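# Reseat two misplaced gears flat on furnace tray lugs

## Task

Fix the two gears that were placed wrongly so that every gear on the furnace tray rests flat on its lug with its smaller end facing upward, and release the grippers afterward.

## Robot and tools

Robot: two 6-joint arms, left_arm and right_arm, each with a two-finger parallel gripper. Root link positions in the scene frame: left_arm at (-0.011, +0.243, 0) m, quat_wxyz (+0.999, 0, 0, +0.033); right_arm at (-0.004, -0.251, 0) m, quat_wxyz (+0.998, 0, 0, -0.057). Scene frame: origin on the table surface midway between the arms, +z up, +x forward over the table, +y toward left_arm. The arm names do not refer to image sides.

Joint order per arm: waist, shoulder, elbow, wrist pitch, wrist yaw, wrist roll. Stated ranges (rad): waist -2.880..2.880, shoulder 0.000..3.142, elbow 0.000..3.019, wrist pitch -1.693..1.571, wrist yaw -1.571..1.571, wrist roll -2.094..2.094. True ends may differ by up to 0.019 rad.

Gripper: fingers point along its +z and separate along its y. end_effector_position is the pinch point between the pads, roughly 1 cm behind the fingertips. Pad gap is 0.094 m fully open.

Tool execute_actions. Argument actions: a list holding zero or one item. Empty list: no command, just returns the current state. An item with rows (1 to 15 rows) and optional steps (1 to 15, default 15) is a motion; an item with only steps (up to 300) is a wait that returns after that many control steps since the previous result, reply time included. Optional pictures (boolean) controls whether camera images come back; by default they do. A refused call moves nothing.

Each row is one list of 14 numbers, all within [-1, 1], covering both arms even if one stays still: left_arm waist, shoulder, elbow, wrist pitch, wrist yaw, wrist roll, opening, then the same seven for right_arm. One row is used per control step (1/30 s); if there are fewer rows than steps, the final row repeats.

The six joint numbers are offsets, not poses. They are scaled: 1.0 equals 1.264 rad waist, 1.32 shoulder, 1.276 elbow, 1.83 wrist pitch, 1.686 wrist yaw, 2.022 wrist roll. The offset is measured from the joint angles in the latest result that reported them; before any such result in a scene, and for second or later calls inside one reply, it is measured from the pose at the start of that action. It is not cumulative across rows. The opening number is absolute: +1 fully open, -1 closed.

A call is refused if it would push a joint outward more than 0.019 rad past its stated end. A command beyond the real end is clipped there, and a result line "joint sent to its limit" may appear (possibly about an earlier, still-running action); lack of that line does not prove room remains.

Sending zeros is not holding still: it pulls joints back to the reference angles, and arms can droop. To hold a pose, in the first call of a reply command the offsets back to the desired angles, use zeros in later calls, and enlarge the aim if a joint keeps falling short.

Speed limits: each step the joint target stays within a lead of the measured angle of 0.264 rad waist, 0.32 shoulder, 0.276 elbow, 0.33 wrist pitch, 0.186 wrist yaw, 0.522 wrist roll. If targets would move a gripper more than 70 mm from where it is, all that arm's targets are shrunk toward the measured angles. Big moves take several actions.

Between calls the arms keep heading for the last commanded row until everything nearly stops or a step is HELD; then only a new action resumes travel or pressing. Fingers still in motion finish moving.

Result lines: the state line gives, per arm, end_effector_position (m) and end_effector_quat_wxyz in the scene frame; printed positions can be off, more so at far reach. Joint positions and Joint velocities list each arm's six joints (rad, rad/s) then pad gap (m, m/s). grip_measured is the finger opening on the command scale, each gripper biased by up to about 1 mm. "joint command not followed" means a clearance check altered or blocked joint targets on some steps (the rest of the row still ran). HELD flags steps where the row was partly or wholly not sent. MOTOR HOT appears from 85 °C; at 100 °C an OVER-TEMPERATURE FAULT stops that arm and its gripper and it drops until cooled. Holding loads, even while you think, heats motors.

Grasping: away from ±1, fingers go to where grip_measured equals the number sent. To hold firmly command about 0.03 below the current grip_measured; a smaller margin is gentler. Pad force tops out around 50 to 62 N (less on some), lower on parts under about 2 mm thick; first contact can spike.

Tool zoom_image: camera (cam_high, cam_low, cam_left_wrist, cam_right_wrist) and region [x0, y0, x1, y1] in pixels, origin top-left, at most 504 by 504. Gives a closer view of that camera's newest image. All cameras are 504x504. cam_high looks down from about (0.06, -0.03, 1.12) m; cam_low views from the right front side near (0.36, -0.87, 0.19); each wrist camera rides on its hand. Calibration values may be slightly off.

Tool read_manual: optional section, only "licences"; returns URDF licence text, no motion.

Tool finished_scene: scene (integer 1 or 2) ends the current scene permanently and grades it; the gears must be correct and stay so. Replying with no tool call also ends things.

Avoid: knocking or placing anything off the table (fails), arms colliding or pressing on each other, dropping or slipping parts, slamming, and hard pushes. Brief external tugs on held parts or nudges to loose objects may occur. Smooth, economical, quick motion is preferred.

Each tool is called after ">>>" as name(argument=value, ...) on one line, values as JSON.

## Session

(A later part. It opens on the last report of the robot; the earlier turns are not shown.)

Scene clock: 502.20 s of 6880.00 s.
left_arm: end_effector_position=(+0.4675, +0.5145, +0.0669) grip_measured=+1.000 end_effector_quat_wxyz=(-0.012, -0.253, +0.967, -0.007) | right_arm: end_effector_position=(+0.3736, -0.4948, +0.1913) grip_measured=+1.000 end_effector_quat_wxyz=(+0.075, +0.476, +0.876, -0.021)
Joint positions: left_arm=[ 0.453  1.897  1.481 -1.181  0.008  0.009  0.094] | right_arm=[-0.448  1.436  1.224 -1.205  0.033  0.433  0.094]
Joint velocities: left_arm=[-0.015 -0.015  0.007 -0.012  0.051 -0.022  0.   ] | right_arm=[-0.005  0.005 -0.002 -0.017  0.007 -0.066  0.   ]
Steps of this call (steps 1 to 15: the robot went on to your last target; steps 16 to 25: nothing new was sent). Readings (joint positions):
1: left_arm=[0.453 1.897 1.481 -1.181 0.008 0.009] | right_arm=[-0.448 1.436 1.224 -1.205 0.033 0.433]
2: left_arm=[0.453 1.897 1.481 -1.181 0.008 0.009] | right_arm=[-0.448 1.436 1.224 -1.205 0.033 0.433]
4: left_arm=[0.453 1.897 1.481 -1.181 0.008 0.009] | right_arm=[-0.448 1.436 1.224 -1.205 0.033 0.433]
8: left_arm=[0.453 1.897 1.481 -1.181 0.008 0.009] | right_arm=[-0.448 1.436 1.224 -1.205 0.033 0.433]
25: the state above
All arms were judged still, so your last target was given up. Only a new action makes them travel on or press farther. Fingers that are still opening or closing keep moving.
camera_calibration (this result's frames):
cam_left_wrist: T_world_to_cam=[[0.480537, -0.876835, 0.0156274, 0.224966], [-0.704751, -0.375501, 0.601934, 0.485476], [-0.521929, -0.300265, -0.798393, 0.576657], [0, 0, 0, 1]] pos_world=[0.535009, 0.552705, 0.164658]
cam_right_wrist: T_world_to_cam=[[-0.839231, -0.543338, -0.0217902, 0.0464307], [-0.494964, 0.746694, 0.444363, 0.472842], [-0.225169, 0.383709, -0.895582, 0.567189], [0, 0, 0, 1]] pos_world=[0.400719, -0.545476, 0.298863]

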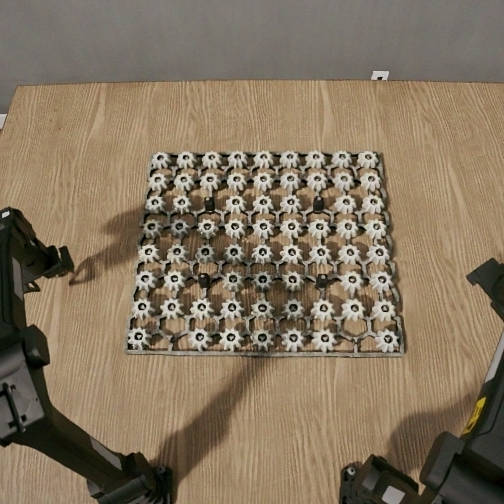

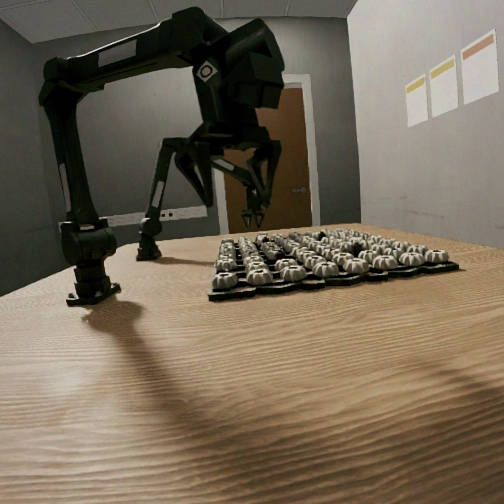

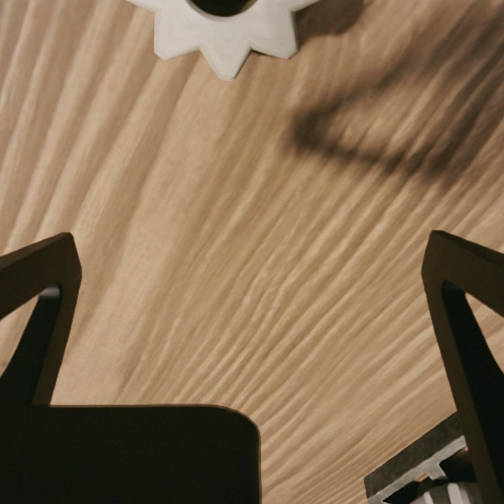

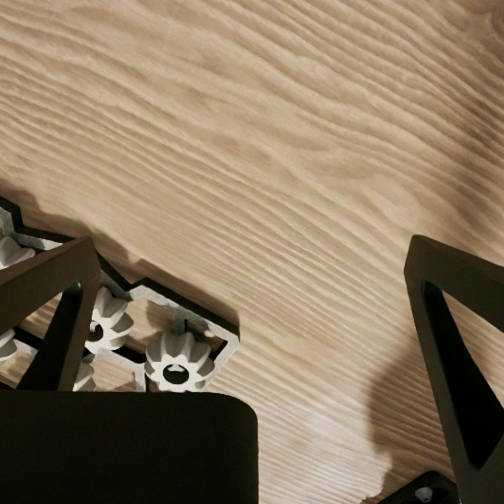

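>>> execute_actions(actions=[{"rows":[[0.012,0.07,0.13,0.022,0,0,0.7,0,0,0,0,0,0,1]]}], pictures=false)

>>> execute_actions(actions=[{"steps":15}])

Scene clock: 509.47 s of 6880.00 s.
left_arm: end_effector_position=(+0.5102, +0.5458, +0.0592) grip_measured=+0.703 end_effector_quat_wxyz=(+0.021, -0.257, +0.966, +0.002) | right_arm: end_effector_position=(+0.3736, -0.4948, +0.1913) grip_measured=+1.000 end_effector_quat_wxyz=(+0.075, +0.476, +0.876, -0.021)
Joint positions: left_arm=[ 0.463  1.992  1.606 -1.144  0.008  0.009  0.08 ] | right_arm=[-0.448  1.436  1.224 -1.205  0.033  0.433  0.094]
Joint velocities: left_arm=[-0.005  0.005 -0.007  0.002 -0.081  0.007 -0.001] | right_arm=[-0.005 -0.005 -0.002 -0.002 -0.007  0.037  0.   ]
Steps of this call (steps 1 to 90: nothing new was sent; then 3.77 s passed at rest; steps 91 to 105: all 15 steps of this action). Readings (joint positions):
91: left_arm=[0.453 1.904 1.490 -1.181 0.008 0.009] | right_arm=[-0.448 1.436 1.224 -1.205 0.033 0.433]
92: left_arm=[0.454 1.920 1.516 -1.179 0.008 0.009] | right_arm=[-0.448 1.436 1.224 -1.205 0.033 0.433]
94: left_arm=[0.456 1.960 1.577 -1.160 0.008 0.009] | right_arm=[-0.448 1.436 1.224 -1.205 0.033 0.433]
98: left_arm=[0.461 1.989 1.606 -1.144 0.008 0.009] | right_arm=[-0.448 1.436 1.224 -1.205 0.033 0.433]
105: the state above

Scene clock: 509.97 s of 6880.00 s.
left_arm: end_effector_position=(+0.5102, +0.5458, +0.0592) grip_measured=+0.703 end_effector_quat_wxyz=(+0.021, -0.257, +0.966, +0.002) | right_arm: end_effector_position=(+0.3736, -0.4948, +0.1913) grip_measured=+1.000 end_effector_quat_wxyz=(+0.075, +0.476, +0.876, -0.021)
Joint positions: left_arm=[ 0.463  1.992  1.606 -1.144  0.008  0.009  0.08 ] | right_arm=[-0.448  1.436  1.224 -1.205  0.033  0.433  0.094]
Joint velocities: left_arm=[-0.005 -0.005  0.002 -0.017 -0.022 -0.051 -0.001] | right_arm=[-0.015 -0.005  0.002 -0.002 -0.037 -0.037  0.   ]
Steps of this call (steps 1 to 15: the robot went on to your last target). Readings (joint positions):
1: left_arm=[0.463 1.992 1.606 -1.144 0.008 0.009] | right_arm=[-0.448 1.436 1.224 -1.205 0.033 0.433]
2: left_arm=[0.463 1.992 1.606 -1.144 0.008 0.009] | right_arm=[-0.448 1.436 1.224 -1.205 0.033 0.433]
4: left_arm=[0.463 1.992 1.606 -1.144 0.008 0.009] | right_arm=[-0.448 1.436 1.224 -1.205 0.033 0.433]
8: left_arm=[0.463 1.992 1.606 -1.144 0.008 0.009] | right_arm=[-0.448 1.436 1.224 -1.205 0.033 0.433]
15: the state above
All arms were judged still, so your last target was given up. Only a new action makes them travel on or press farther. Fingers that are still opening or closing keep moving.
camera_calibration (this result's frames):
cam_left_wrist: T_world_to_cam=[[0.488317, -0.872549, 0.0143225, 0.225798], [-0.73519, -0.402492, 0.545431, 0.565543], [-0.470151, -0.276873, -0.838033, 0.565289], [0, 0, 0, 1]] pos_world=[0.571291, 0.58116, 0.162032]
cam_right_wrist: T_world_to_cam=[[-0.839231, -0.543338, -0.0217902, 0.0464307], [-0.494964, 0.746694, 0.444363, 0.472842], [-0.225169, 0.383709, -0.895582, 0.567189], [0, 0, 0, 1]] pos_world=[0.400719, -0.545476, 0.298863]

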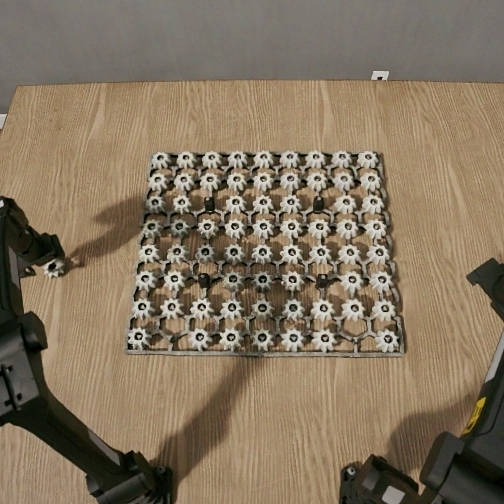

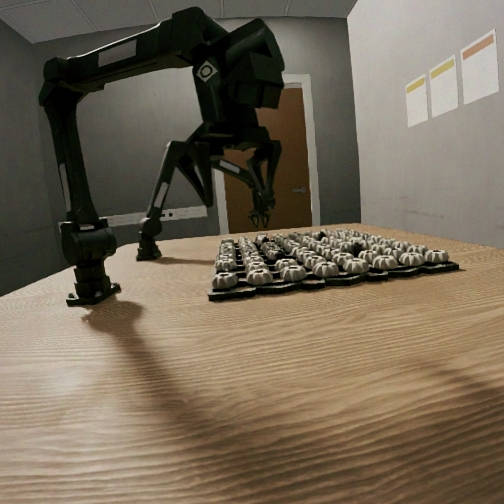

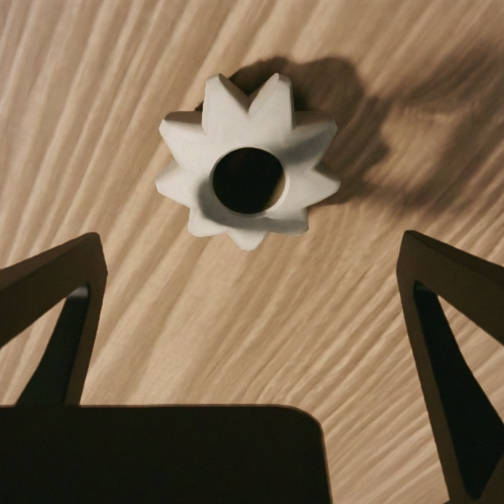

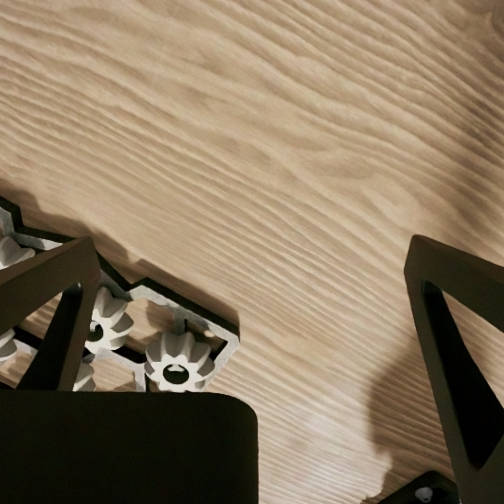

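>>> execute_actions(actions=[{"rows":[[0,0.02,0,0.012,0,0,0.6,0,0,0,0,0,0,1],[0,0.035,0,0.022,0,0,0.6,0,0,0,0,0,0,1],[0,0.05,0,0.03,0,0,0.6,0,0,0,0,0,0,1],[0,0.062,0,0.036,0,0,0.6,0,0,0,0,0,0,1]]}])

Scene clock: 517.40 s of 6880.00 s.
left_arm: end_effector_position=(+0.5151, +0.5475, +0.0107) grip_measured=+0.602 end_effector_quat_wxyz=(+0.008, -0.256, +0.967, -0.001) | right_arm: end_effector_position=(+0.3736, -0.4948, +0.1913) grip_measured=+1.000 end_effector_quat_wxyz=(+0.075, +0.476, +0.876, -0.021)
Joint positions: left_arm=[ 0.461  2.073  1.602 -1.084  0.006  0.01   0.075] | right_arm=[-0.448  1.436  1.224 -1.205  0.033  0.433  0.094]
Joint velocities: left_arm=[ 0.005 -0.005 -0.002 -0.002  0.051  0.022  0.001] | right_arm=[-0.005  0.005 -0.007  0.002  0.022 -0.037  0.   ]
Steps of this call (steps 1 to 90: nothing new was sent; then 3.93 s passed at rest; steps 91 to 105: all 15 steps of this action). Readings (joint positions):
91: left_arm=[0.463 1.992 1.606 -1.142 0.008 0.009] | right_arm=[-0.448 1.436 1.224 -1.205 0.033 0.433]
92: left_arm=[0.463 1.995 1.606 -1.136 0.008 0.009] | right_arm=[-0.448 1.436 1.224 -1.205 0.033 0.433]
94: left_arm=[0.463 2.008 1.606 -1.113 0.008 0.009] | right_arm=[-0.448 1.436 1.224 -1.205 0.033 0.433]
98: left_arm=[0.463 2.056 1.606 -1.090 0.008 0.009] | right_arm=[-0.448 1.436 1.224 -1.205 0.033 0.433]
105: the state above
camera_calibration (this result's frames):
cam_left_wrist: T_world_to_cam=[[0.486023, -0.87385, 0.0129098, 0.227437], [-0.723197, -0.39385, 0.567334, 0.585132], [-0.490681, -0.285074, -0.823386, 0.542302], [0, 0, 0, 1]] pos_world=[0.578723, 0.583797, 0.111623]
cam_right_wrist: T_world_to_cam=[[-0.839231, -0.543338, -0.0217902, 0.0464307], [-0.494964, 0.746694, 0.444363, 0.472842], [-0.225169, 0.383709, -0.895582, 0.567189], [0, 0, 0, 1]] pos_world=[0.400719, -0.545476, 0.298863]

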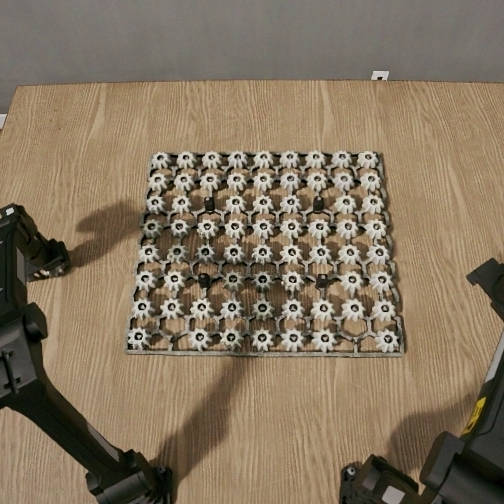

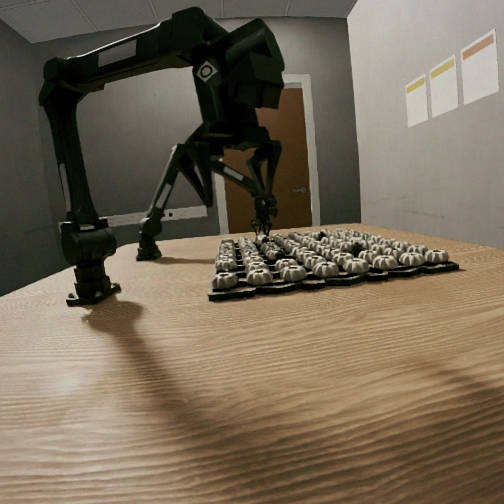

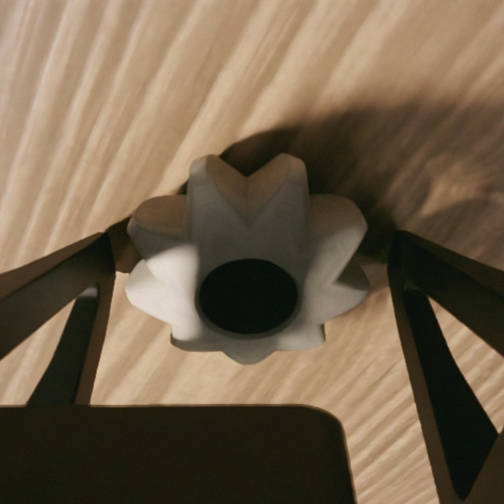

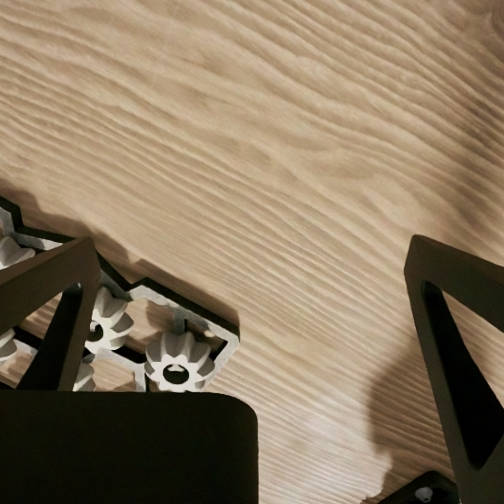

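>>> zoom_image(camera="cam_left_wrist", region=[100, 130, 400, 380])

Region (100, 130, 400, 380) of cam_left_wrist's 504x504 image, scaled by 1.680, with more detail than that image has.

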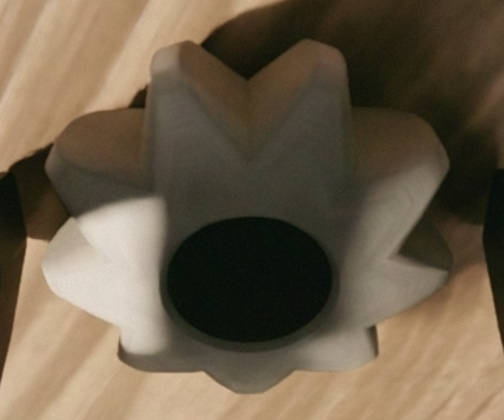

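>>> execute_actions(actions=[{"rows":[[0,0,0,0,0,0,0.5,0,0,0,0,0,0,1],[0,0,0,0,0,0,0.42,0,0,0,0,0,0,1],[0,0,0,0,0,0,0.35,0,0,0,0,0,0,1],[0,0,0,0,0,0,0.29,0,0,0,0,0,0,1],[0,0,0,0,0,0,0.24,0,0,0,0,0,0,1],[0,0,0,0,0,0,0.2,0,0,0,0,0,0,1],[0,0,0,0,0,0,0.16,0,0,0,0,0,0,1],[0,0,0,0,0,0,0.12,0,0,0,0,0,0,1],[0,0,0,0,0,0,0.09,0,0,0,0,0,0,1]]}])

Scene clock: 527.53 s of 6880.00 s.
left_arm: end_effector_position=(+0.5151, +0.5475, +0.0107) grip_measured=+0.211 end_effector_quat_wxyz=(+0.008, -0.256, +0.967, -0.000) | right_arm: end_effector_position=(+0.3736, -0.4948, +0.1913) grip_measured=+1.000 end_effector_quat_wxyz=(+0.075, +0.476, +0.876, -0.021)
Joint positions: left_arm=[ 0.461  2.073  1.602 -1.084  0.005  0.01   0.057] | right_arm=[-0.448  1.436  1.224 -1.205  0.033  0.433  0.094]
Joint velocities: left_arm=[-0.015  0.005 -0.017  0.002  0.022 -0.051 -0.001] | right_arm=[-0.015  0.005  0.007 -0.007  0.037 -0.037  0.   ]
Steps of this call (steps 1 to 15: the robot went on to your last target; steps 16 to 90: nothing new was sent; then 6.63 s passed at rest; steps 91 to 105: all 15 steps of this action). Readings (joint positions):
91: left_arm=[0.461 2.073 1.602 -1.084 0.006 0.010] | right_arm=[-0.448 1.436 1.224 -1.205 0.033 0.433]
92: left_arm=[0.461 2.073 1.602 -1.084 0.006 0.010] | right_arm=[-0.448 1.436 1.224 -1.205 0.033 0.433]
94: left_arm=[0.461 2.073 1.602 -1.084 0.006 0.010] | right_arm=[-0.448 1.436 1.224 -1.205 0.033 0.433]
98: left_arm=[0.461 2.073 1.602 -1.084 0.005 0.010] | right_arm=[-0.448 1.436 1.224 -1.205 0.033 0.433]
105: the state above
camera_calibration (this result's frames):
cam_left_wrist: T_world_to_cam=[[0.486031, -0.873852, 0.0125284, 0.227504], [-0.723086, -0.394042, 0.567343, 0.585178], [-0.490837, -0.284806, -0.823386, 0.542235], [0, 0, 0, 1]] pos_world=[0.578709, 0.583821, 0.111622]
cam_right_wrist: T_world_to_cam=[[-0.839231, -0.543338, -0.0217902, 0.0464307], [-0.494964, 0.746694, 0.444363, 0.472842], [-0.225169, 0.383709, -0.895582, 0.567189], [0, 0, 0, 1]] pos_world=[0.400719, -0.545476, 0.298863]

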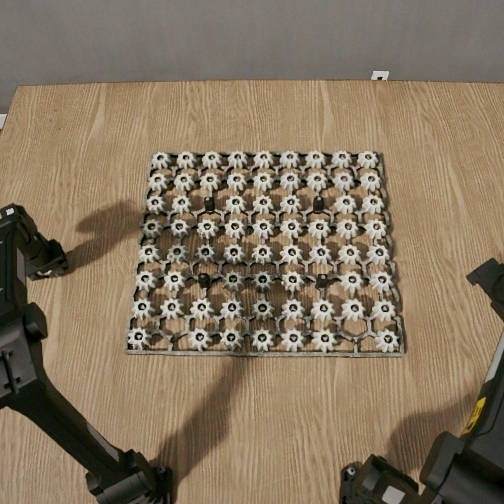

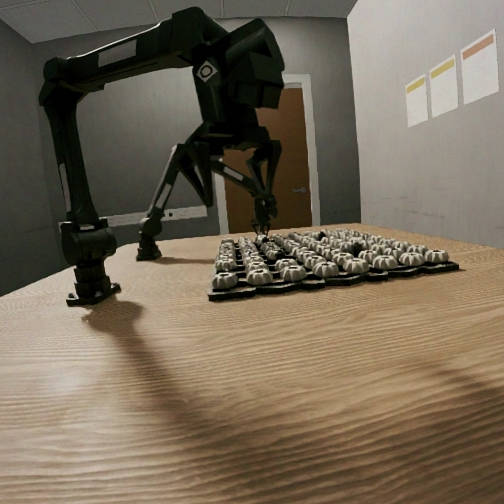

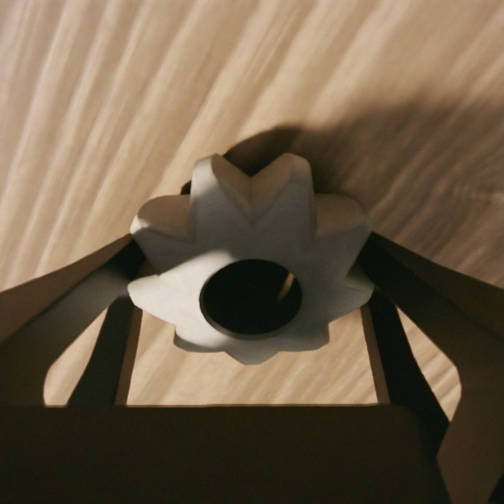

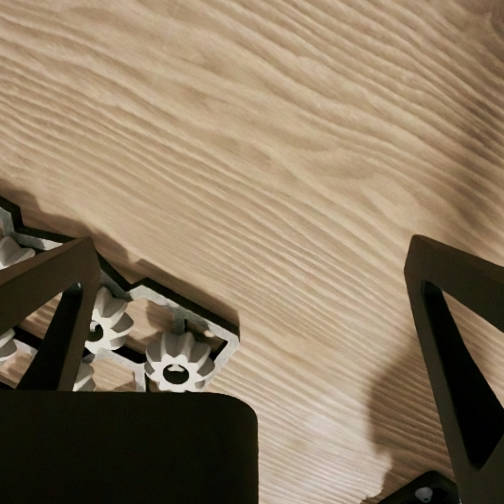

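>>> execute_actions(actions=[{"rows":[[0,0,0,0,0,0,0.11,0,0,0,0,0,0,1],[0,0,0,0,0,0,0.11,0,0,0,0,0,0,1],[0,0,0,0,0,0,0.11,0,0,0,0,0,0,1],[0,-0.01,0,0,0,0,0.11,0,0,0,0,0,0,1],[0,-0.03,0,0,0,0,0.11,0,0,0,0,0,0,1],[0,-0.05,0,0.02,0,0,0.11,0,0,0,0,0,0,1],[0,-0.075,0,0.05,0,0,0.11,0,0,0,0,0,0,1],[0,-0.1,-0.02,0.1,0,0,0.11,0,0,0,0,0,0,1],[0,-0.125,-0.05,0.15,0,0,0.11,0,0,0,0,0,0,1],[0,-0.15,-0.09,0.2,0,0,0.11,0,0,0,0,0,0,1],[0,-0.17,-0.13,0.26,0,0,0.11,0,0,0,0,0,0,1],[0,-0.17,-0.18,0.32,0,0,0.11,0,0,0,0,0,0,1],[0,-0.17,-0.23,0.38,0,0,0.11,0,0,0,0,0,0,1],[0,-0.17,-0.28,0.44,0,0,0.11,0,0,0,0,0,0,1],[0,-0.17,-0.31,0.48,0,0,0.11,0,0,0,0,0,0,1]]}], pictures=false)

>>> execute_actions(actions=[{"steps":15}], pictures=false)

Scene clock: 536.87 s of 6880.00 s.
left_arm: end_effector_position=(+0.5507, +0.5683, +0.0455) grip_measured=+0.211 end_effector_quat_wxyz=(+0.263, -0.246, +0.930, +0.070) | right_arm: end_effector_position=(+0.3736, -0.4948, +0.1913) grip_measured=+1.000 end_effector_quat_wxyz=(+0.075, +0.476, +0.876, -0.021)
Joint positions: left_arm=[ 0.461  1.887  1.292 -0.425  0.005  0.01   0.057] | right_arm=[-0.448  1.436  1.224 -1.205  0.033  0.433  0.094]
Joint velocities: left_arm=[ 0.005 -0.728 -1.546  3.011  0.007 -0.037  0.001] | right_arm=[-0.005 -0.005 -0.002 -0.007 -0.007 -0.007  0.   ]
Steps of this call (steps 1 to 15: the robot went on to your last target; steps 16 to 90: nothing new was sent; then 5.83 s passed at rest; steps 91 to 105: all 15 steps of this action). Readings (joint positions):
91: left_arm=[0.461 2.073 1.602 -1.084 0.005 0.010] | right_arm=[-0.448 1.436 1.224 -1.205 0.033 0.433]
92: left_arm=[0.461 2.073 1.602 -1.084 0.005 0.010] | right_arm=[-0.448 1.436 1.224 -1.205 0.033 0.433]
94: left_arm=[0.461 2.073 1.602 -1.084 0.005 0.010] | right_arm=[-0.448 1.436 1.224 -1.205 0.033 0.433]
98: left_arm=[0.461 2.057 1.582 -1.029 0.005 0.010] | right_arm=[-0.448 1.436 1.224 -1.205 0.033 0.433]
105: the state above

Scene clock: 537.37 s of 6880.00 s.
left_arm: end_effector_position=(+0.5455, +0.5652, +0.0365) grip_measured=+0.211 end_effector_quat_wxyz=(+0.310, -0.242, +0.916, +0.083) | right_arm: end_effector_position=(+0.3736, -0.4948, +0.1913) grip_measured=+1.000 end_effector_quat_wxyz=(+0.075, +0.476, +0.876, -0.021)
Joint positions: left_arm=[ 0.461  1.867  1.185 -0.236  0.005  0.01   0.057] | right_arm=[-0.448  1.436  1.224 -1.205  0.033  0.433  0.094]
Joint velocities: left_arm=[ 0.015 -0.015 -0.007  0.007  0.007 -0.007  0.   ] | right_arm=[ 0.005 -0.005 -0.007  0.002 -0.037  0.066  0.   ]
Steps of this call (steps 1 to 15: the robot went on to your last target). Readings (joint positions):
1: left_arm=[0.461 1.867 1.248 -0.344 0.005 0.010] | right_arm=[-0.448 1.436 1.224 -1.205 0.033 0.433]
2: left_arm=[0.461 1.857 1.220 -0.297 0.005 0.010] | right_arm=[-0.448 1.436 1.224 -1.205 0.033 0.433]
4: left_arm=[0.461 1.856 1.196 -0.257 0.005 0.010] | right_arm=[-0.448 1.436 1.224 -1.205 0.033 0.433]
8: left_arm=[0.461 1.866 1.185 -0.242 0.005 0.010] | right_arm=[-0.448 1.436 1.224 -1.205 0.033 0.433]
15: the state above

>>> execute_actions(actions=[{"rows":[[0,-0.02,0,0.03,0,0,0.13,0,0,0,0,0,0,1],[0,-0.04,0,0.07,0,0,0.13,0,0,0,0,0,0,1],[0,-0.06,0,0.12,0,0,0.13,0,0,0,0,0,0,1],[0,-0.07,-0.02,0.17,0,0,0.13,0,0,0,0,0,0,1],[0,-0.07,-0.05,0.22,0,0,0.13,0,0,0,0,0,0,1],[0,-0.07,-0.09,0.27,0,0,0.13,0,0,0,0,0,0,1],[0,-0.07,-0.13,0.32,0,0,0.13,0,0,0,0,0,0,1],[0,-0.07,-0.17,0.37,0,0,0.13,0,0,0,0,0,0,1],[0,-0.07,-0.21,0.42,0,0,0.13,0,0,0,0,0,0,1],[0,-0.07,-0.25,0.47,0,0,0.13,0,0,0,0,0,0,1],[0,-0.07,-0.29,0.52,0,0,0.13,0,0,0,0,0,0,1],[0,-0.07,-0.33,0.57,0,0,0.13,0,0,0,0,0,0,1],[0,-0.07,-0.36,0.61,0,0,0.13,0,0,0,0,0,0,1],[0,-0.07,-0.365,0.63,0,0,0.13,0,0,0,0,0,0,1]]}], pictures=false)

>>> execute_actions(actions=[{"steps":15}])

Scene clock: 544.87 s of 6880.00 s.
left_arm: end_effector_position=(+0.5005, +0.5391, +0.0825) grip_measured=+0.211 end_effector_quat_wxyz=(+0.585, -0.202, +0.770, +0.159) | right_arm: end_effector_position=(+0.3736, -0.4948, +0.1913) grip_measured=+1.000 end_effector_quat_wxyz=(+0.075, +0.476, +0.876, -0.021)
Joint positions: left_arm=[0.461 1.796 0.72  0.807 0.005 0.01  0.057] | right_arm=[-0.448  1.436  1.224 -1.205  0.033  0.433  0.094]
Joint velocities: left_arm=[ 0.005 -0.005 -0.965  1.009  0.125  0.022 -0.   ] | right_arm=[-0.005  0.005 -0.002 -0.007  0.022 -0.037  0.   ]
Steps of this call (steps 1 to 15: the robot went on to your last target; steps 16 to 90: nothing new was sent; then 4.00 s passed at rest; steps 91 to 105: all 15 steps of this action). Readings (joint positions):
91: left_arm=[0.461 1.867 1.182 -0.231 0.005 0.010] | right_arm=[-0.448 1.436 1.224 -1.205 0.033 0.433]
92: left_arm=[0.461 1.866 1.177 -0.210 0.005 0.010] | right_arm=[-0.448 1.436 1.224 -1.205 0.033 0.433]
94: left_arm=[0.461 1.865 1.157 -0.118 0.005 0.010] | right_arm=[-0.448 1.436 1.224 -1.205 0.033 0.433]
98: left_arm=[0.461 1.838 1.048 0.230 0.005 0.010] | right_arm=[-0.448 1.436 1.224 -1.205 0.033 0.433]
105: the state above

Scene clock: 545.37 s of 6880.00 s.
left_arm: end_effector_position=(+0.4884, +0.5320, +0.0793) grip_measured=+0.211 end_effector_quat_wxyz=(+0.593, -0.200, +0.763, +0.161) | right_arm: end_effector_position=(+0.3736, -0.4948, +0.1913) grip_measured=+1.000 end_effector_quat_wxyz=(+0.075, +0.476, +0.876, -0.021)
Joint positions: left_arm=[0.461 1.799 0.674 0.877 0.005 0.01  0.057] | right_arm=[-0.448  1.436  1.224 -1.205  0.033  0.433  0.094]
Joint velocities: left_arm=[-0.005 -0.005 -0.002 -0.002  0.051 -0.022  0.001] | right_arm=[-0.015 -0.005 -0.022 -0.022 -0.037 -0.037  0.   ]
Steps of this call (steps 1 to 15: the robot went on to your last target). Readings (joint positions):
1: left_arm=[0.461 1.796 0.694 0.832 0.005 0.010] | right_arm=[-0.448 1.436 1.224 -1.205 0.033 0.433]
2: left_arm=[0.461 1.797 0.679 0.844 0.005 0.010] | right_arm=[-0.448 1.436 1.224 -1.205 0.033 0.433]
4: left_arm=[0.461 1.799 0.674 0.856 0.005 0.010] | right_arm=[-0.448 1.436 1.224 -1.205 0.033 0.433]
8: left_arm=[0.461 1.799 0.674 0.877 0.005 0.010] | right_arm=[-0.448 1.436 1.224 -1.205 0.033 0.433]
15: the state above
camera_calibration (this result's frames):
cam_left_wrist: T_world_to_cam=[[0.488217, -0.872579, -0.0158273, 0.226539], [-0.66973, -0.36297, -0.647854, 0.574682], [0.559559, 0.326894, -0.7616, -0.262091], [0, 0, 0, 1]] pos_world=[0.420936, 0.491941, 0.176288]
cam_right_wrist: T_world_to_cam=[[-0.839231, -0.543338, -0.0217902, 0.0464307], [-0.494964, 0.746694, 0.444363, 0.472842], [-0.225169, 0.383709, -0.895582, 0.567189], [0, 0, 0, 1]] pos_world=[0.400719, -0.545476, 0.298863]

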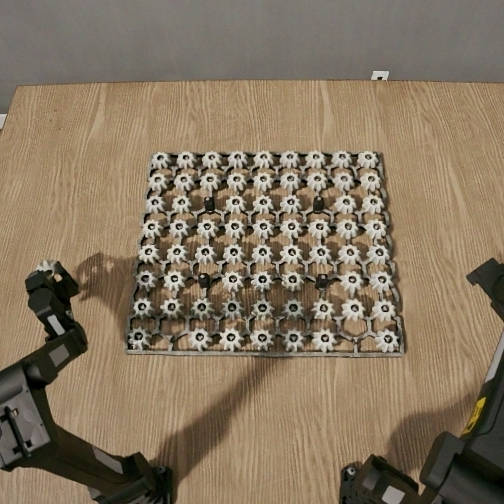

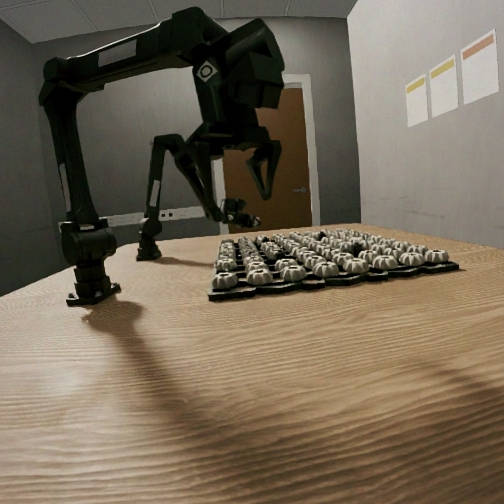

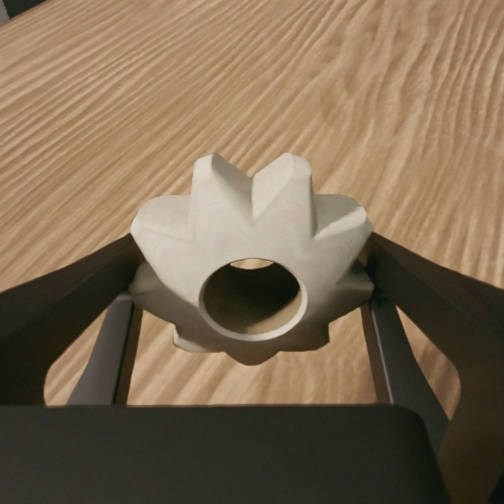

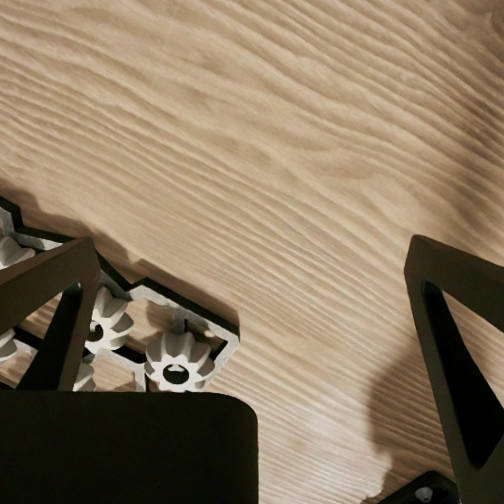

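>>> execute_actions(actions=[{"rows":[[0,-0.03,0.01,-0.02,0,0,0.13,0,0,0,0,0,0,1],[0,-0.07,0.02,-0.05,0,0,0.13,0,0,0,0,0,0,1],[0,-0.11,0.03,-0.09,0,0,0.13,0,0,0,0,0,0,1],[0,-0.15,0.04,-0.13,0,0,0.13,0,0,0,0,0,0,1],[0,-0.19,0.05,-0.17,0,0,0.13,0,0,0,0,0,0,1],[0,-0.23,0.06,-0.21,0,0,0.13,0,0,0,0,0,0,1],[0,-0.27,0.07,-0.25,0,0,0.13,0,0,0,0,0,0,1],[0,-0.3,0.09,-0.3,0,0,0.13,0,0,0,0,0,0,1],[0,-0.3,0.11,-0.35,0,0,0.13,0,0,0,0,0,0,1],[0,-0.3,0.13,-0.4,0,0,0.13,0,0,0,0,0,0,1],[0,-0.3,0.15,-0.45,0,0,0.13,0,0,0,0,0,0,1],[0,-0.3,0.15,-0.5,0,0,0.13,0,0,0,0,0,0,1],[0,-0.3,0.15,-0.55,0,0,0.13,0,0,0,0,0,0,1]]}], pictures=false)

>>> execute_actions(actions=[{"steps":15}], pictures=false)

Scene clock: 557.13 s of 6880.00 s.
left_arm: end_effector_position=(+0.4513, +0.5104, +0.1282) grip_measured=+0.211 end_effector_quat_wxyz=(+0.418, -0.230, +0.871, +0.113) | right_arm: end_effector_position=(+0.3736, -0.4948, +0.1913) grip_measured=+1.000 end_effector_quat_wxyz=(+0.075, +0.476, +0.876, -0.021)
Joint positions: left_arm=[ 0.461  1.439  0.783 -0.018  0.005  0.01   0.057] | right_arm=[-0.448  1.436  1.224 -1.205  0.033  0.433  0.094]
Joint velocities: left_arm=[-0.005 -0.415  0.51  -1.829  0.022  0.022  0.   ] | right_arm=[-0.015 -0.005  0.002  0.002 -0.037  0.066  0.   ]
Steps of this call (steps 1 to 15: the robot went on to your last target; steps 16 to 90: nothing new was sent; then 8.27 s passed at rest; steps 91 to 105: all 15 steps of this action). Readings (joint positions):
91: left_arm=[0.461 1.799 0.674 0.871 0.005 0.010] | right_arm=[-0.448 1.436 1.224 -1.205 0.033 0.433]
92: left_arm=[0.461 1.793 0.674 0.848 0.005 0.010] | right_arm=[-0.448 1.436 1.224 -1.205 0.033 0.433]
94: left_arm=[0.461 1.759 0.674 0.749 0.005 0.010] | right_arm=[-0.448 1.436 1.224 -1.205 0.033 0.433]
98: left_arm=[0.461 1.636 0.674 0.549 0.005 0.010] | right_arm=[-0.448 1.436 1.224 -1.205 0.033 0.433]
105: the state above

Scene clock: 557.63 s of 6880.00 s.
left_arm: end_effector_position=(+0.4442, +0.5063, +0.1321) grip_measured=+0.211 end_effector_quat_wxyz=(+0.390, -0.233, +0.885, +0.105) | right_arm: end_effector_position=(+0.3736, -0.4948, +0.1913) grip_measured=+1.000 end_effector_quat_wxyz=(+0.075, +0.476, +0.876, -0.021)
Joint positions: left_arm=[ 0.461  1.415  0.809 -0.133  0.005  0.01   0.057] | right_arm=[-0.448  1.436  1.224 -1.205  0.033  0.433  0.094]
Joint velocities: left_arm=[-0.015 -0.015 -0.022  0.022  0.037  0.11   0.001] | right_arm=[ 0.005 -0.005  0.017 -0.007 -0.037  0.051  0.   ]
Steps of this call (steps 1 to 15: the robot went on to your last target). Readings (joint positions):
1: left_arm=[0.461 1.426 0.797 -0.064 0.005 0.010] | right_arm=[-0.448 1.436 1.224 -1.205 0.033 0.433]
2: left_arm=[0.461 1.418 0.804 -0.090 0.005 0.010] | right_arm=[-0.448 1.436 1.224 -1.205 0.033 0.433]
4: left_arm=[0.461 1.413 0.809 -0.113 0.005 0.010] | right_arm=[-0.448 1.436 1.224 -1.205 0.033 0.433]
8: left_arm=[0.461 1.415 0.809 -0.133 0.005 0.010] | right_arm=[-0.448 1.436 1.224 -1.205 0.033 0.433]
15: the state above

q4→−1.15 (−.555), q3→.89 (+.065), q2→1.39.

>>> execute_actions(actions=[{"rows":[[0,-0.01,0.02,-0.03,0,0,0.13,0,0,0,0,0,0,1],[0,-0.02,0.04,-0.07,0,0,0.13,0,0,0,0,0,0,1],[0,-0.02,0.06,-0.12,0,0,0.13,0,0,0,0,0,0,1],[0,-0.02,0.07,-0.17,0,0,0.13,0,0,0,0,0,0,1],[0,-0.02,0.07,-0.22,0,0,0.13,0,0,0,0,0,0,1],[0,-0.02,0.07,-0.27,0,0,0.13,0,0,0,0,0,0,1],[0,-0.02,0.07,-0.32,0,0,0.13,0,0,0,0,0,0,1],[0,-0.02,0.07,-0.37,0,0,0.13,0,0,0,0,0,0,1],[0,-0.02,0.07,-0.42,0,0,0.13,0,0,0,0,0,0,1],[0,-0.02,0.07,-0.47,0,0,0.13,0,0,0,0,0,0,1],[0,-0.02,0.07,-0.52,0,0,0.13,0,0,0,0,0,0,1],[0,-0.02,0.07,-0.55,0,0,0.13,0,0,0,0,0,0,1]]}], pictures=false)

>>> execute_actions(actions=[{"rows":[[-0.03,0,0,0,0,0,0.13,0,0,0,0,0,0,1],[-0.06,0,0,0,0,0,0.13,0,0,0,0,0,0,1],[-0.1,0,0,0,0,0,0.13,0,0,0,0,0,0,1],[-0.14,0,0,0,0,0,0.13,0,0,0,0,0,0,1],[-0.18,0,0,0,0,0,0.13,0,0,0,0,0,0,1],[-0.22,0,0,0,0,0,0.13,0,0,0,0,0,0,1],[-0.26,0,0,0,0,0,0.13,0,0,0,0,0,0,1],[-0.3,0,0,0,0,0,0.13,0,0,0,0,0,0,1],[-0.34,0,0,0,0,0,0.13,0,0,0,0,0,0,1],[-0.38,0,0,0,0,0,0.13,0,0,0,0,0,0,1],[-0.42,0,0,0,0,0,0.13,0,0,0,0,0,0,1],[-0.46,0,0,0,0,0,0.13,0,0,0,0,0,0,1],[-0.48,0,0,0,0,0,0.13,0,0,0,0,0,0,1],[-0.49,0,0,0,0,0,0.13,0,0,0,0,0,0,1]]}], pictures=false)

>>> execute_actions(actions=[{"steps":20}])

Scene clock: 568.73 s of 6880.00 s.
left_arm: end_effector_position=(+0.2657, +0.4023, +0.0627) grip_measured=+0.211 end_effector_quat_wxyz=(-0.058, -0.256, +0.965, -0.019) | right_arm: end_effector_position=(+0.3736, -0.4948, +0.1913) grip_measured=+1.000 end_effector_quat_wxyz=(+0.075, +0.476, +0.876, -0.021)
Joint positions: left_arm=[ 0.461  1.413  0.835 -1.116  0.005  0.01   0.057] | right_arm=[-0.448  1.436  1.224 -1.205  0.033  0.433  0.094]
Joint velocities: left_arm=[ 0.005 -0.015  0.002 -0.413 -0.037 -0.007 -0.001] | right_arm=[-0.015 -0.005 -0.002 -0.007 -0.037 -0.066  0.   ]
Steps of this call (steps 1 to 15: the robot went on to your last target; steps 16 to 90: nothing new was sent; then 7.60 s passed at rest; steps 91 to 105: all 15 steps of this action). Readings (joint positions):
91: left_arm=[0.461 1.415 0.809 -0.143 0.005 0.010] | right_arm=[-0.448 1.436 1.224 -1.205 0.033 0.433]
92: left_arm=[0.461 1.414 0.811 -0.170 0.005 0.010] | right_arm=[-0.448 1.436 1.224 -1.205 0.033 0.433]
94: left_arm=[0.461 1.413 0.821 -0.288 0.005 0.010] | right_arm=[-0.448 1.436 1.224 -1.205 0.033 0.433]
98: left_arm=[0.461 1.413 0.835 -0.625 0.005 0.010] | right_arm=[-0.448 1.436 1.224 -1.205 0.033 0.433]
105: the state above

Scene clock: 569.23 s of 6880.00 s.
left_arm: end_effector_position=(+0.3018, +0.2106, +0.0592) grip_measured=+0.211 end_effector_quat_wxyz=(-0.068, +0.052, +0.996, -0.002) | right_arm: end_effector_position=(+0.3736, -0.4948, +0.1913) grip_measured=+1.000 end_effector_quat_wxyz=(+0.075, +0.476, +0.876, -0.021)
Joint positions: left_arm=[-0.162  1.416  0.826 -1.118  0.01   0.01   0.057] | right_arm=[-0.448  1.436  1.224 -1.205  0.033  0.433  0.094]
Joint velocities: left_arm=[-0.777 -0.005  0.012  0.012  0.11  -0.007 -0.001] | right_arm=[ 0.005 -0.005 -0.017  0.007 -0.007 -0.007  0.   ]
Steps of this call (steps 1 to 15: all 15 steps of this action). Readings (joint positions):
1: left_arm=[0.458 1.413 0.834 -1.121 0.005 0.010] | right_arm=[-0.448 1.436 1.224 -1.205 0.033 0.433]
2: left_arm=[0.451 1.413 0.833 -1.121 0.003 0.010] | right_arm=[-0.448 1.436 1.224 -1.205 0.033 0.433]
4: left_arm=[0.403 1.414 0.828 -1.121 -0.001 0.010] | right_arm=[-0.448 1.436 1.224 -1.205 0.033 0.433]
8: left_arm=[0.194 1.415 0.826 -1.119 -0.000 0.010] | right_arm=[-0.448 1.436 1.224 -1.205 0.033 0.433]
15: the state above

Scene clock: 569.90 s of 6880.00 s.
left_arm: end_effector_position=(+0.3019, +0.2113, +0.0592) grip_measured=+0.211 end_effector_quat_wxyz=(-0.068, +0.052, +0.996, -0.001) | right_arm: end_effector_position=(+0.3736, -0.4948, +0.1913) grip_measured=+1.000 end_effector_quat_wxyz=(+0.075, +0.476, +0.876, -0.021)
Joint positions: left_arm=[-0.162  1.416  0.826 -1.118  0.008  0.01   0.057] | right_arm=[-0.448  1.436  1.224 -1.205  0.033  0.433  0.094]
Joint velocities: left_arm=[-0.005  0.005  0.002 -0.007 -0.066 -0.037  0.   ] | right_arm=[-0.005 -0.015 -0.012 -0.017  0.037  0.051  0.   ]
Steps of this call (steps 1 to 15: the robot went on to your last target; steps 16 to 20: nothing new was sent). Readings (joint positions):
1: left_arm=[-0.181 1.416 0.826 -1.118 0.012 0.010] | right_arm=[-0.448 1.436 1.224 -1.205 0.033 0.433]
2: left_arm=[-0.189 1.416 0.826 -1.118 0.012 0.010] | right_arm=[-0.448 1.436 1.224 -1.205 0.033 0.433]
4: left_arm=[-0.184 1.416 0.826 -1.118 0.011 0.010] | right_arm=[-0.448 1.436 1.224 -1.205 0.033 0.433]
8: left_arm=[-0.164 1.416 0.826 -1.118 0.008 0.010] | right_arm=[-0.448 1.436 1.224 -1.205 0.033 0.433]
20: the state above
All arms were judged still, so your last target was given up. Only a new action makes them travel on or press farther. Fingers that are still opening or closing keep moving.
camera_calibration (this result's frames):
cam_left_wrist: T_world_to_cam=[[-0.111909, -0.993562, 0.0176453, 0.242172], [-0.722009, 0.093498, 0.685537, 0.160674], [-0.682773, 0.0639778, -0.727824, 0.360396], [0, 0, 0, 1]] pos_world=[0.389178, 0.202533, 0.147884]
cam_right_wrist: T_world_to_cam=[[-0.839231, -0.543338, -0.0217902, 0.0464307], [-0.494964, 0.746694, 0.444363, 0.472842], [-0.225169, 0.383709, -0.895582, 0.567189], [0, 0, 0, 1]] pos_world=[0.400719, -0.545476, 0.298863]

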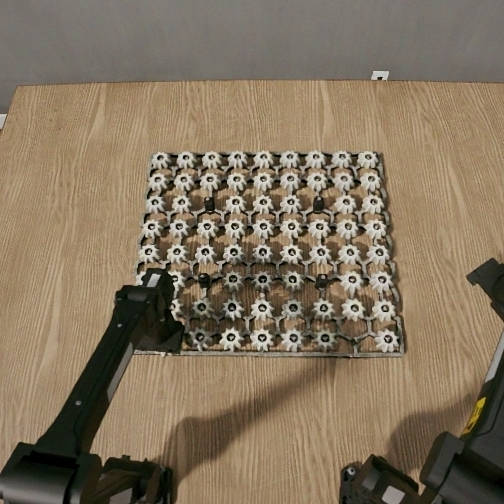

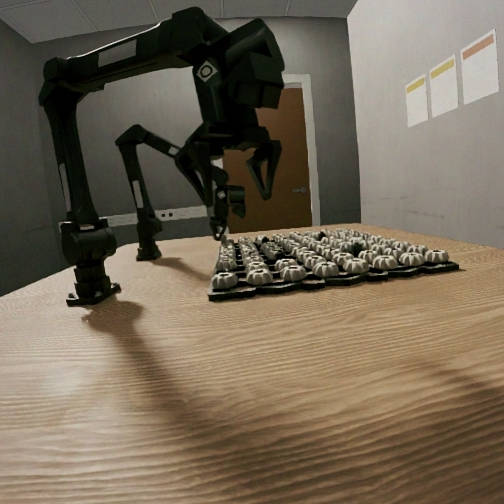

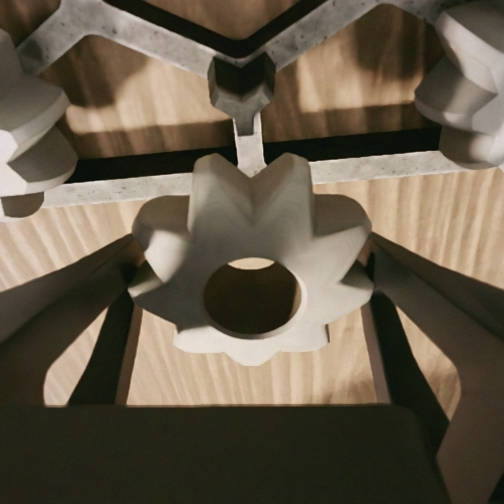

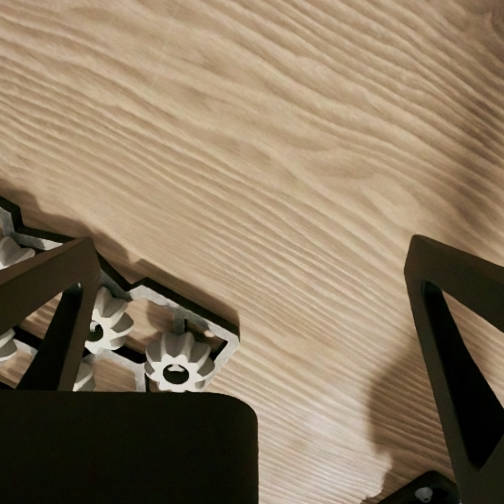

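>>> execute_actions(actions=[{"rows":[[0,0,0,0.015,0,0,0.13,0,0,0,0,0,0,1],[0,0,0,0.03,0,0,0.13,0,0,0,0,0,0,1],[0,0,0,0.045,0,0,0.13,0,0,0,0,0,0,1],[0,0,0,0.062,0,0,0.13,0,0,0,0,0,0,1]]}])

Scene clock: 579.30 s of 6880.00 s.
left_arm: end_effector_position=(+0.3205, +0.2095, +0.0521) grip_measured=+0.211 end_effector_quat_wxyz=(-0.025, +0.052, +0.998, -0.003) | right_arm: end_effector_position=(+0.3736, -0.4948, +0.1913) grip_measured=+1.000 end_effector_quat_wxyz=(+0.075, +0.476, +0.876, -0.021)
Joint positions: left_arm=[-0.162  1.418  0.812 -1.014  0.008  0.01   0.057] | right_arm=[-0.448  1.436  1.224 -1.205  0.033  0.433  0.094]
Joint velocities: left_arm=[-0.015  0.005 -0.012 -0.012  0.022 -0.022 -0.   ] | right_arm=[-0.005 -0.005  0.002 -0.007  0.051  0.007  0.   ]
Steps of this call (steps 1 to 90: nothing new was sent; then 5.90 s passed at rest; steps 91 to 105: all 15 steps of this action). Readings (joint positions):
91: left_arm=[-0.162 1.416 0.825 -1.114 0.008 0.010] | right_arm=[-0.448 1.436 1.224 -1.205 0.033 0.433]
92: left_arm=[-0.162 1.416 0.822 -1.104 0.008 0.010] | right_arm=[-0.448 1.436 1.224 -1.205 0.033 0.433]
94: left_arm=[-0.162 1.416 0.814 -1.066 0.008 0.010] | right_arm=[-0.448 1.436 1.224 -1.205 0.033 0.433]
98: left_arm=[-0.162 1.418 0.812 -1.017 0.008 0.010] | right_arm=[-0.448 1.436 1.224 -1.205 0.033 0.433]
105: the state above
camera_calibration (this result's frames):
cam_left_wrist: T_world_to_cam=[[-0.113382, -0.993422, 0.0160604, 0.243147], [-0.779024, 0.0989219, 0.619141, 0.199786], [-0.616657, 0.0576881, -0.785116, 0.351211], [0, 0, 0, 1]] pos_world=[0.399783, 0.201524, 0.148141]
cam_right_wrist: T_world_to_cam=[[-0.839231, -0.543338, -0.0217902, 0.0464307], [-0.494964, 0.746694, 0.444363, 0.472842], [-0.225169, 0.383709, -0.895582, 0.567189], [0, 0, 0, 1]] pos_world=[0.400719, -0.545476, 0.298863]

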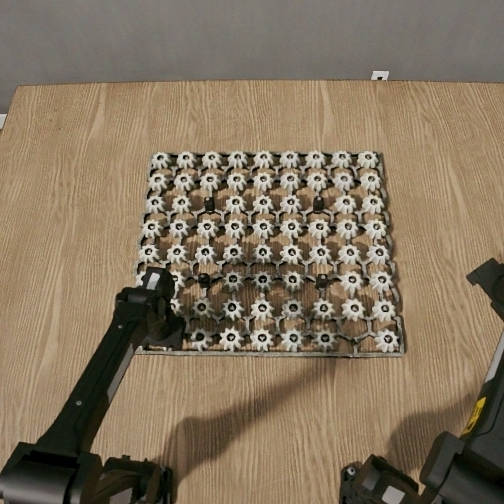

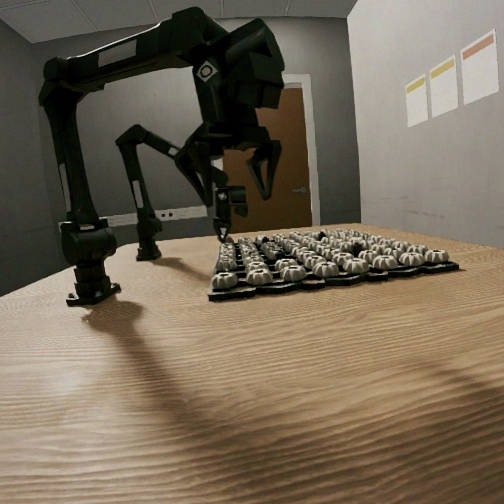

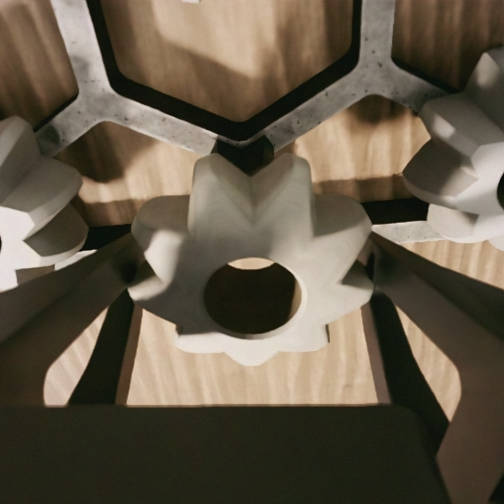

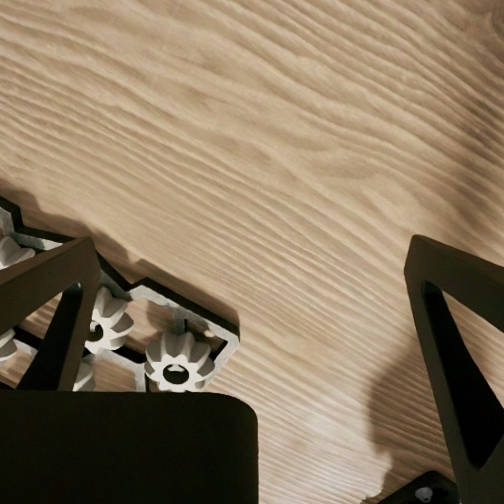

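>>> execute_actions(actions=[{"rows":[[0,0.015,0,0.01,0,0,0.13,0,0,0,0,0,0,1],[0,0.025,-0.005,0.018,0,0,0.13,0,0,0,0,0,0,1],[0,0.035,-0.01,0.025,0,0,0.13,0,0,0,0,0,0,1],[0,0.045,-0.012,0.032,0,0,0.13,0,0,0,0,0,0,1],[0,0.055,-0.015,0.038,0,0,0.13,0,0,0,0,0,0,1]]}])

Scene clock: 587.50 s of 6880.00 s.
left_arm: end_effector_position=(+0.3218, +0.2092, +0.0283) grip_measured=+0.205 end_effector_quat_wxyz=(-0.031, +0.052, +0.998, -0.003) | right_arm: end_effector_position=(+0.3736, -0.4948, +0.1913) grip_measured=+1.000 end_effector_quat_wxyz=(+0.075, +0.476, +0.876, -0.021)
Joint positions: left_arm=[-0.162  1.474  0.793 -0.952  0.009  0.01   0.057] | right_arm=[-0.448  1.436  1.224 -1.205  0.033  0.433  0.094]
Joint velocities: left_arm=[ 0.005 -0.015 -0.027  0.012 -0.007 -0.022 -0.   ] | right_arm=[ 0.005 -0.005 -0.012 -0.002 -0.007  0.022  0.   ]
Steps of this call (steps 1 to 15: the robot went on to your last target; steps 16 to 90: nothing new was sent; then 4.70 s passed at rest; steps 91 to 105: all 15 steps of this action). Readings (joint positions):
91: left_arm=[-0.162 1.419 0.811 -1.013 0.008 0.010] | right_arm=[-0.448 1.436 1.224 -1.205 0.033 0.433]
92: left_arm=[-0.162 1.422 0.809 -1.007 0.008 0.010] | right_arm=[-0.448 1.436 1.224 -1.205 0.033 0.433]
94: left_arm=[-0.162 1.437 0.802 -0.992 0.008 0.010] | right_arm=[-0.448 1.436 1.224 -1.205 0.033 0.433]
98: left_arm=[-0.162 1.474 0.793 -0.967 0.008 0.010] | right_arm=[-0.448 1.436 1.224 -1.205 0.033 0.433]
105: the state above
camera_calibration (this result's frames):
cam_left_wrist: T_world_to_cam=[[-0.113094, -0.993431, 0.0174517, 0.243227], [-0.770665, 0.0987934, 0.629536, 0.212583], [-0.627125, 0.0577477, -0.776775, 0.336438], [0, 0, 0, 1]] pos_world=[0.402326, 0.201199, 0.123263]
cam_right_wrist: T_world_to_cam=[[-0.839231, -0.543338, -0.0217902, 0.0464307], [-0.494964, 0.746694, 0.444363, 0.472842], [-0.225169, 0.383709, -0.895582, 0.567189], [0, 0, 0, 1]] pos_world=[0.400719, -0.545476, 0.298863]

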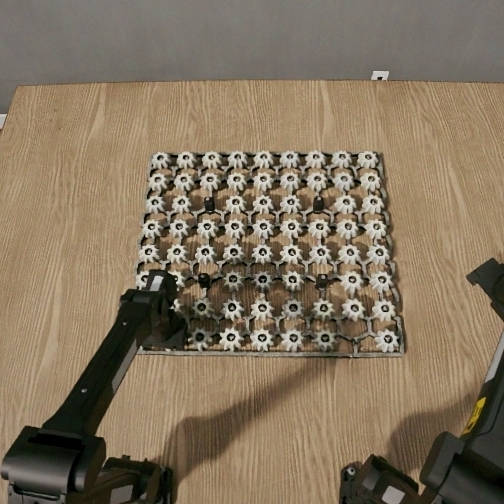

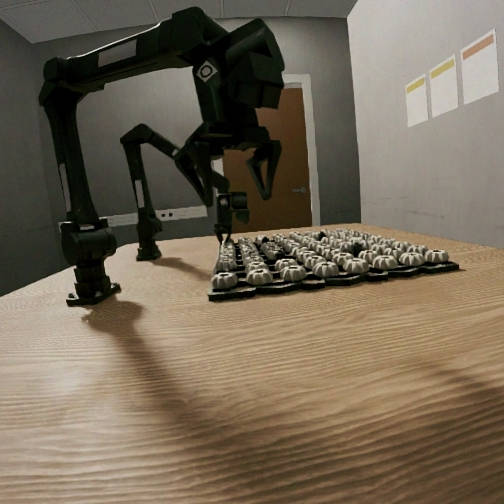

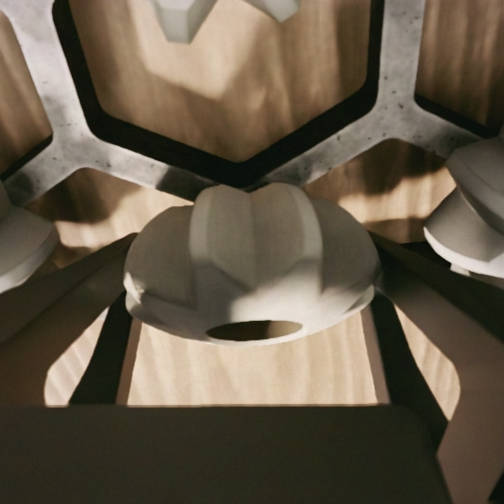

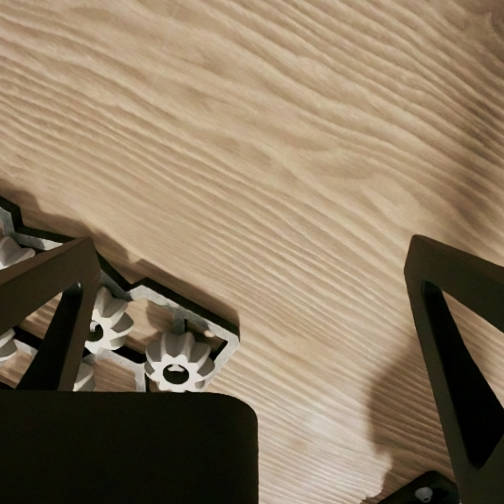

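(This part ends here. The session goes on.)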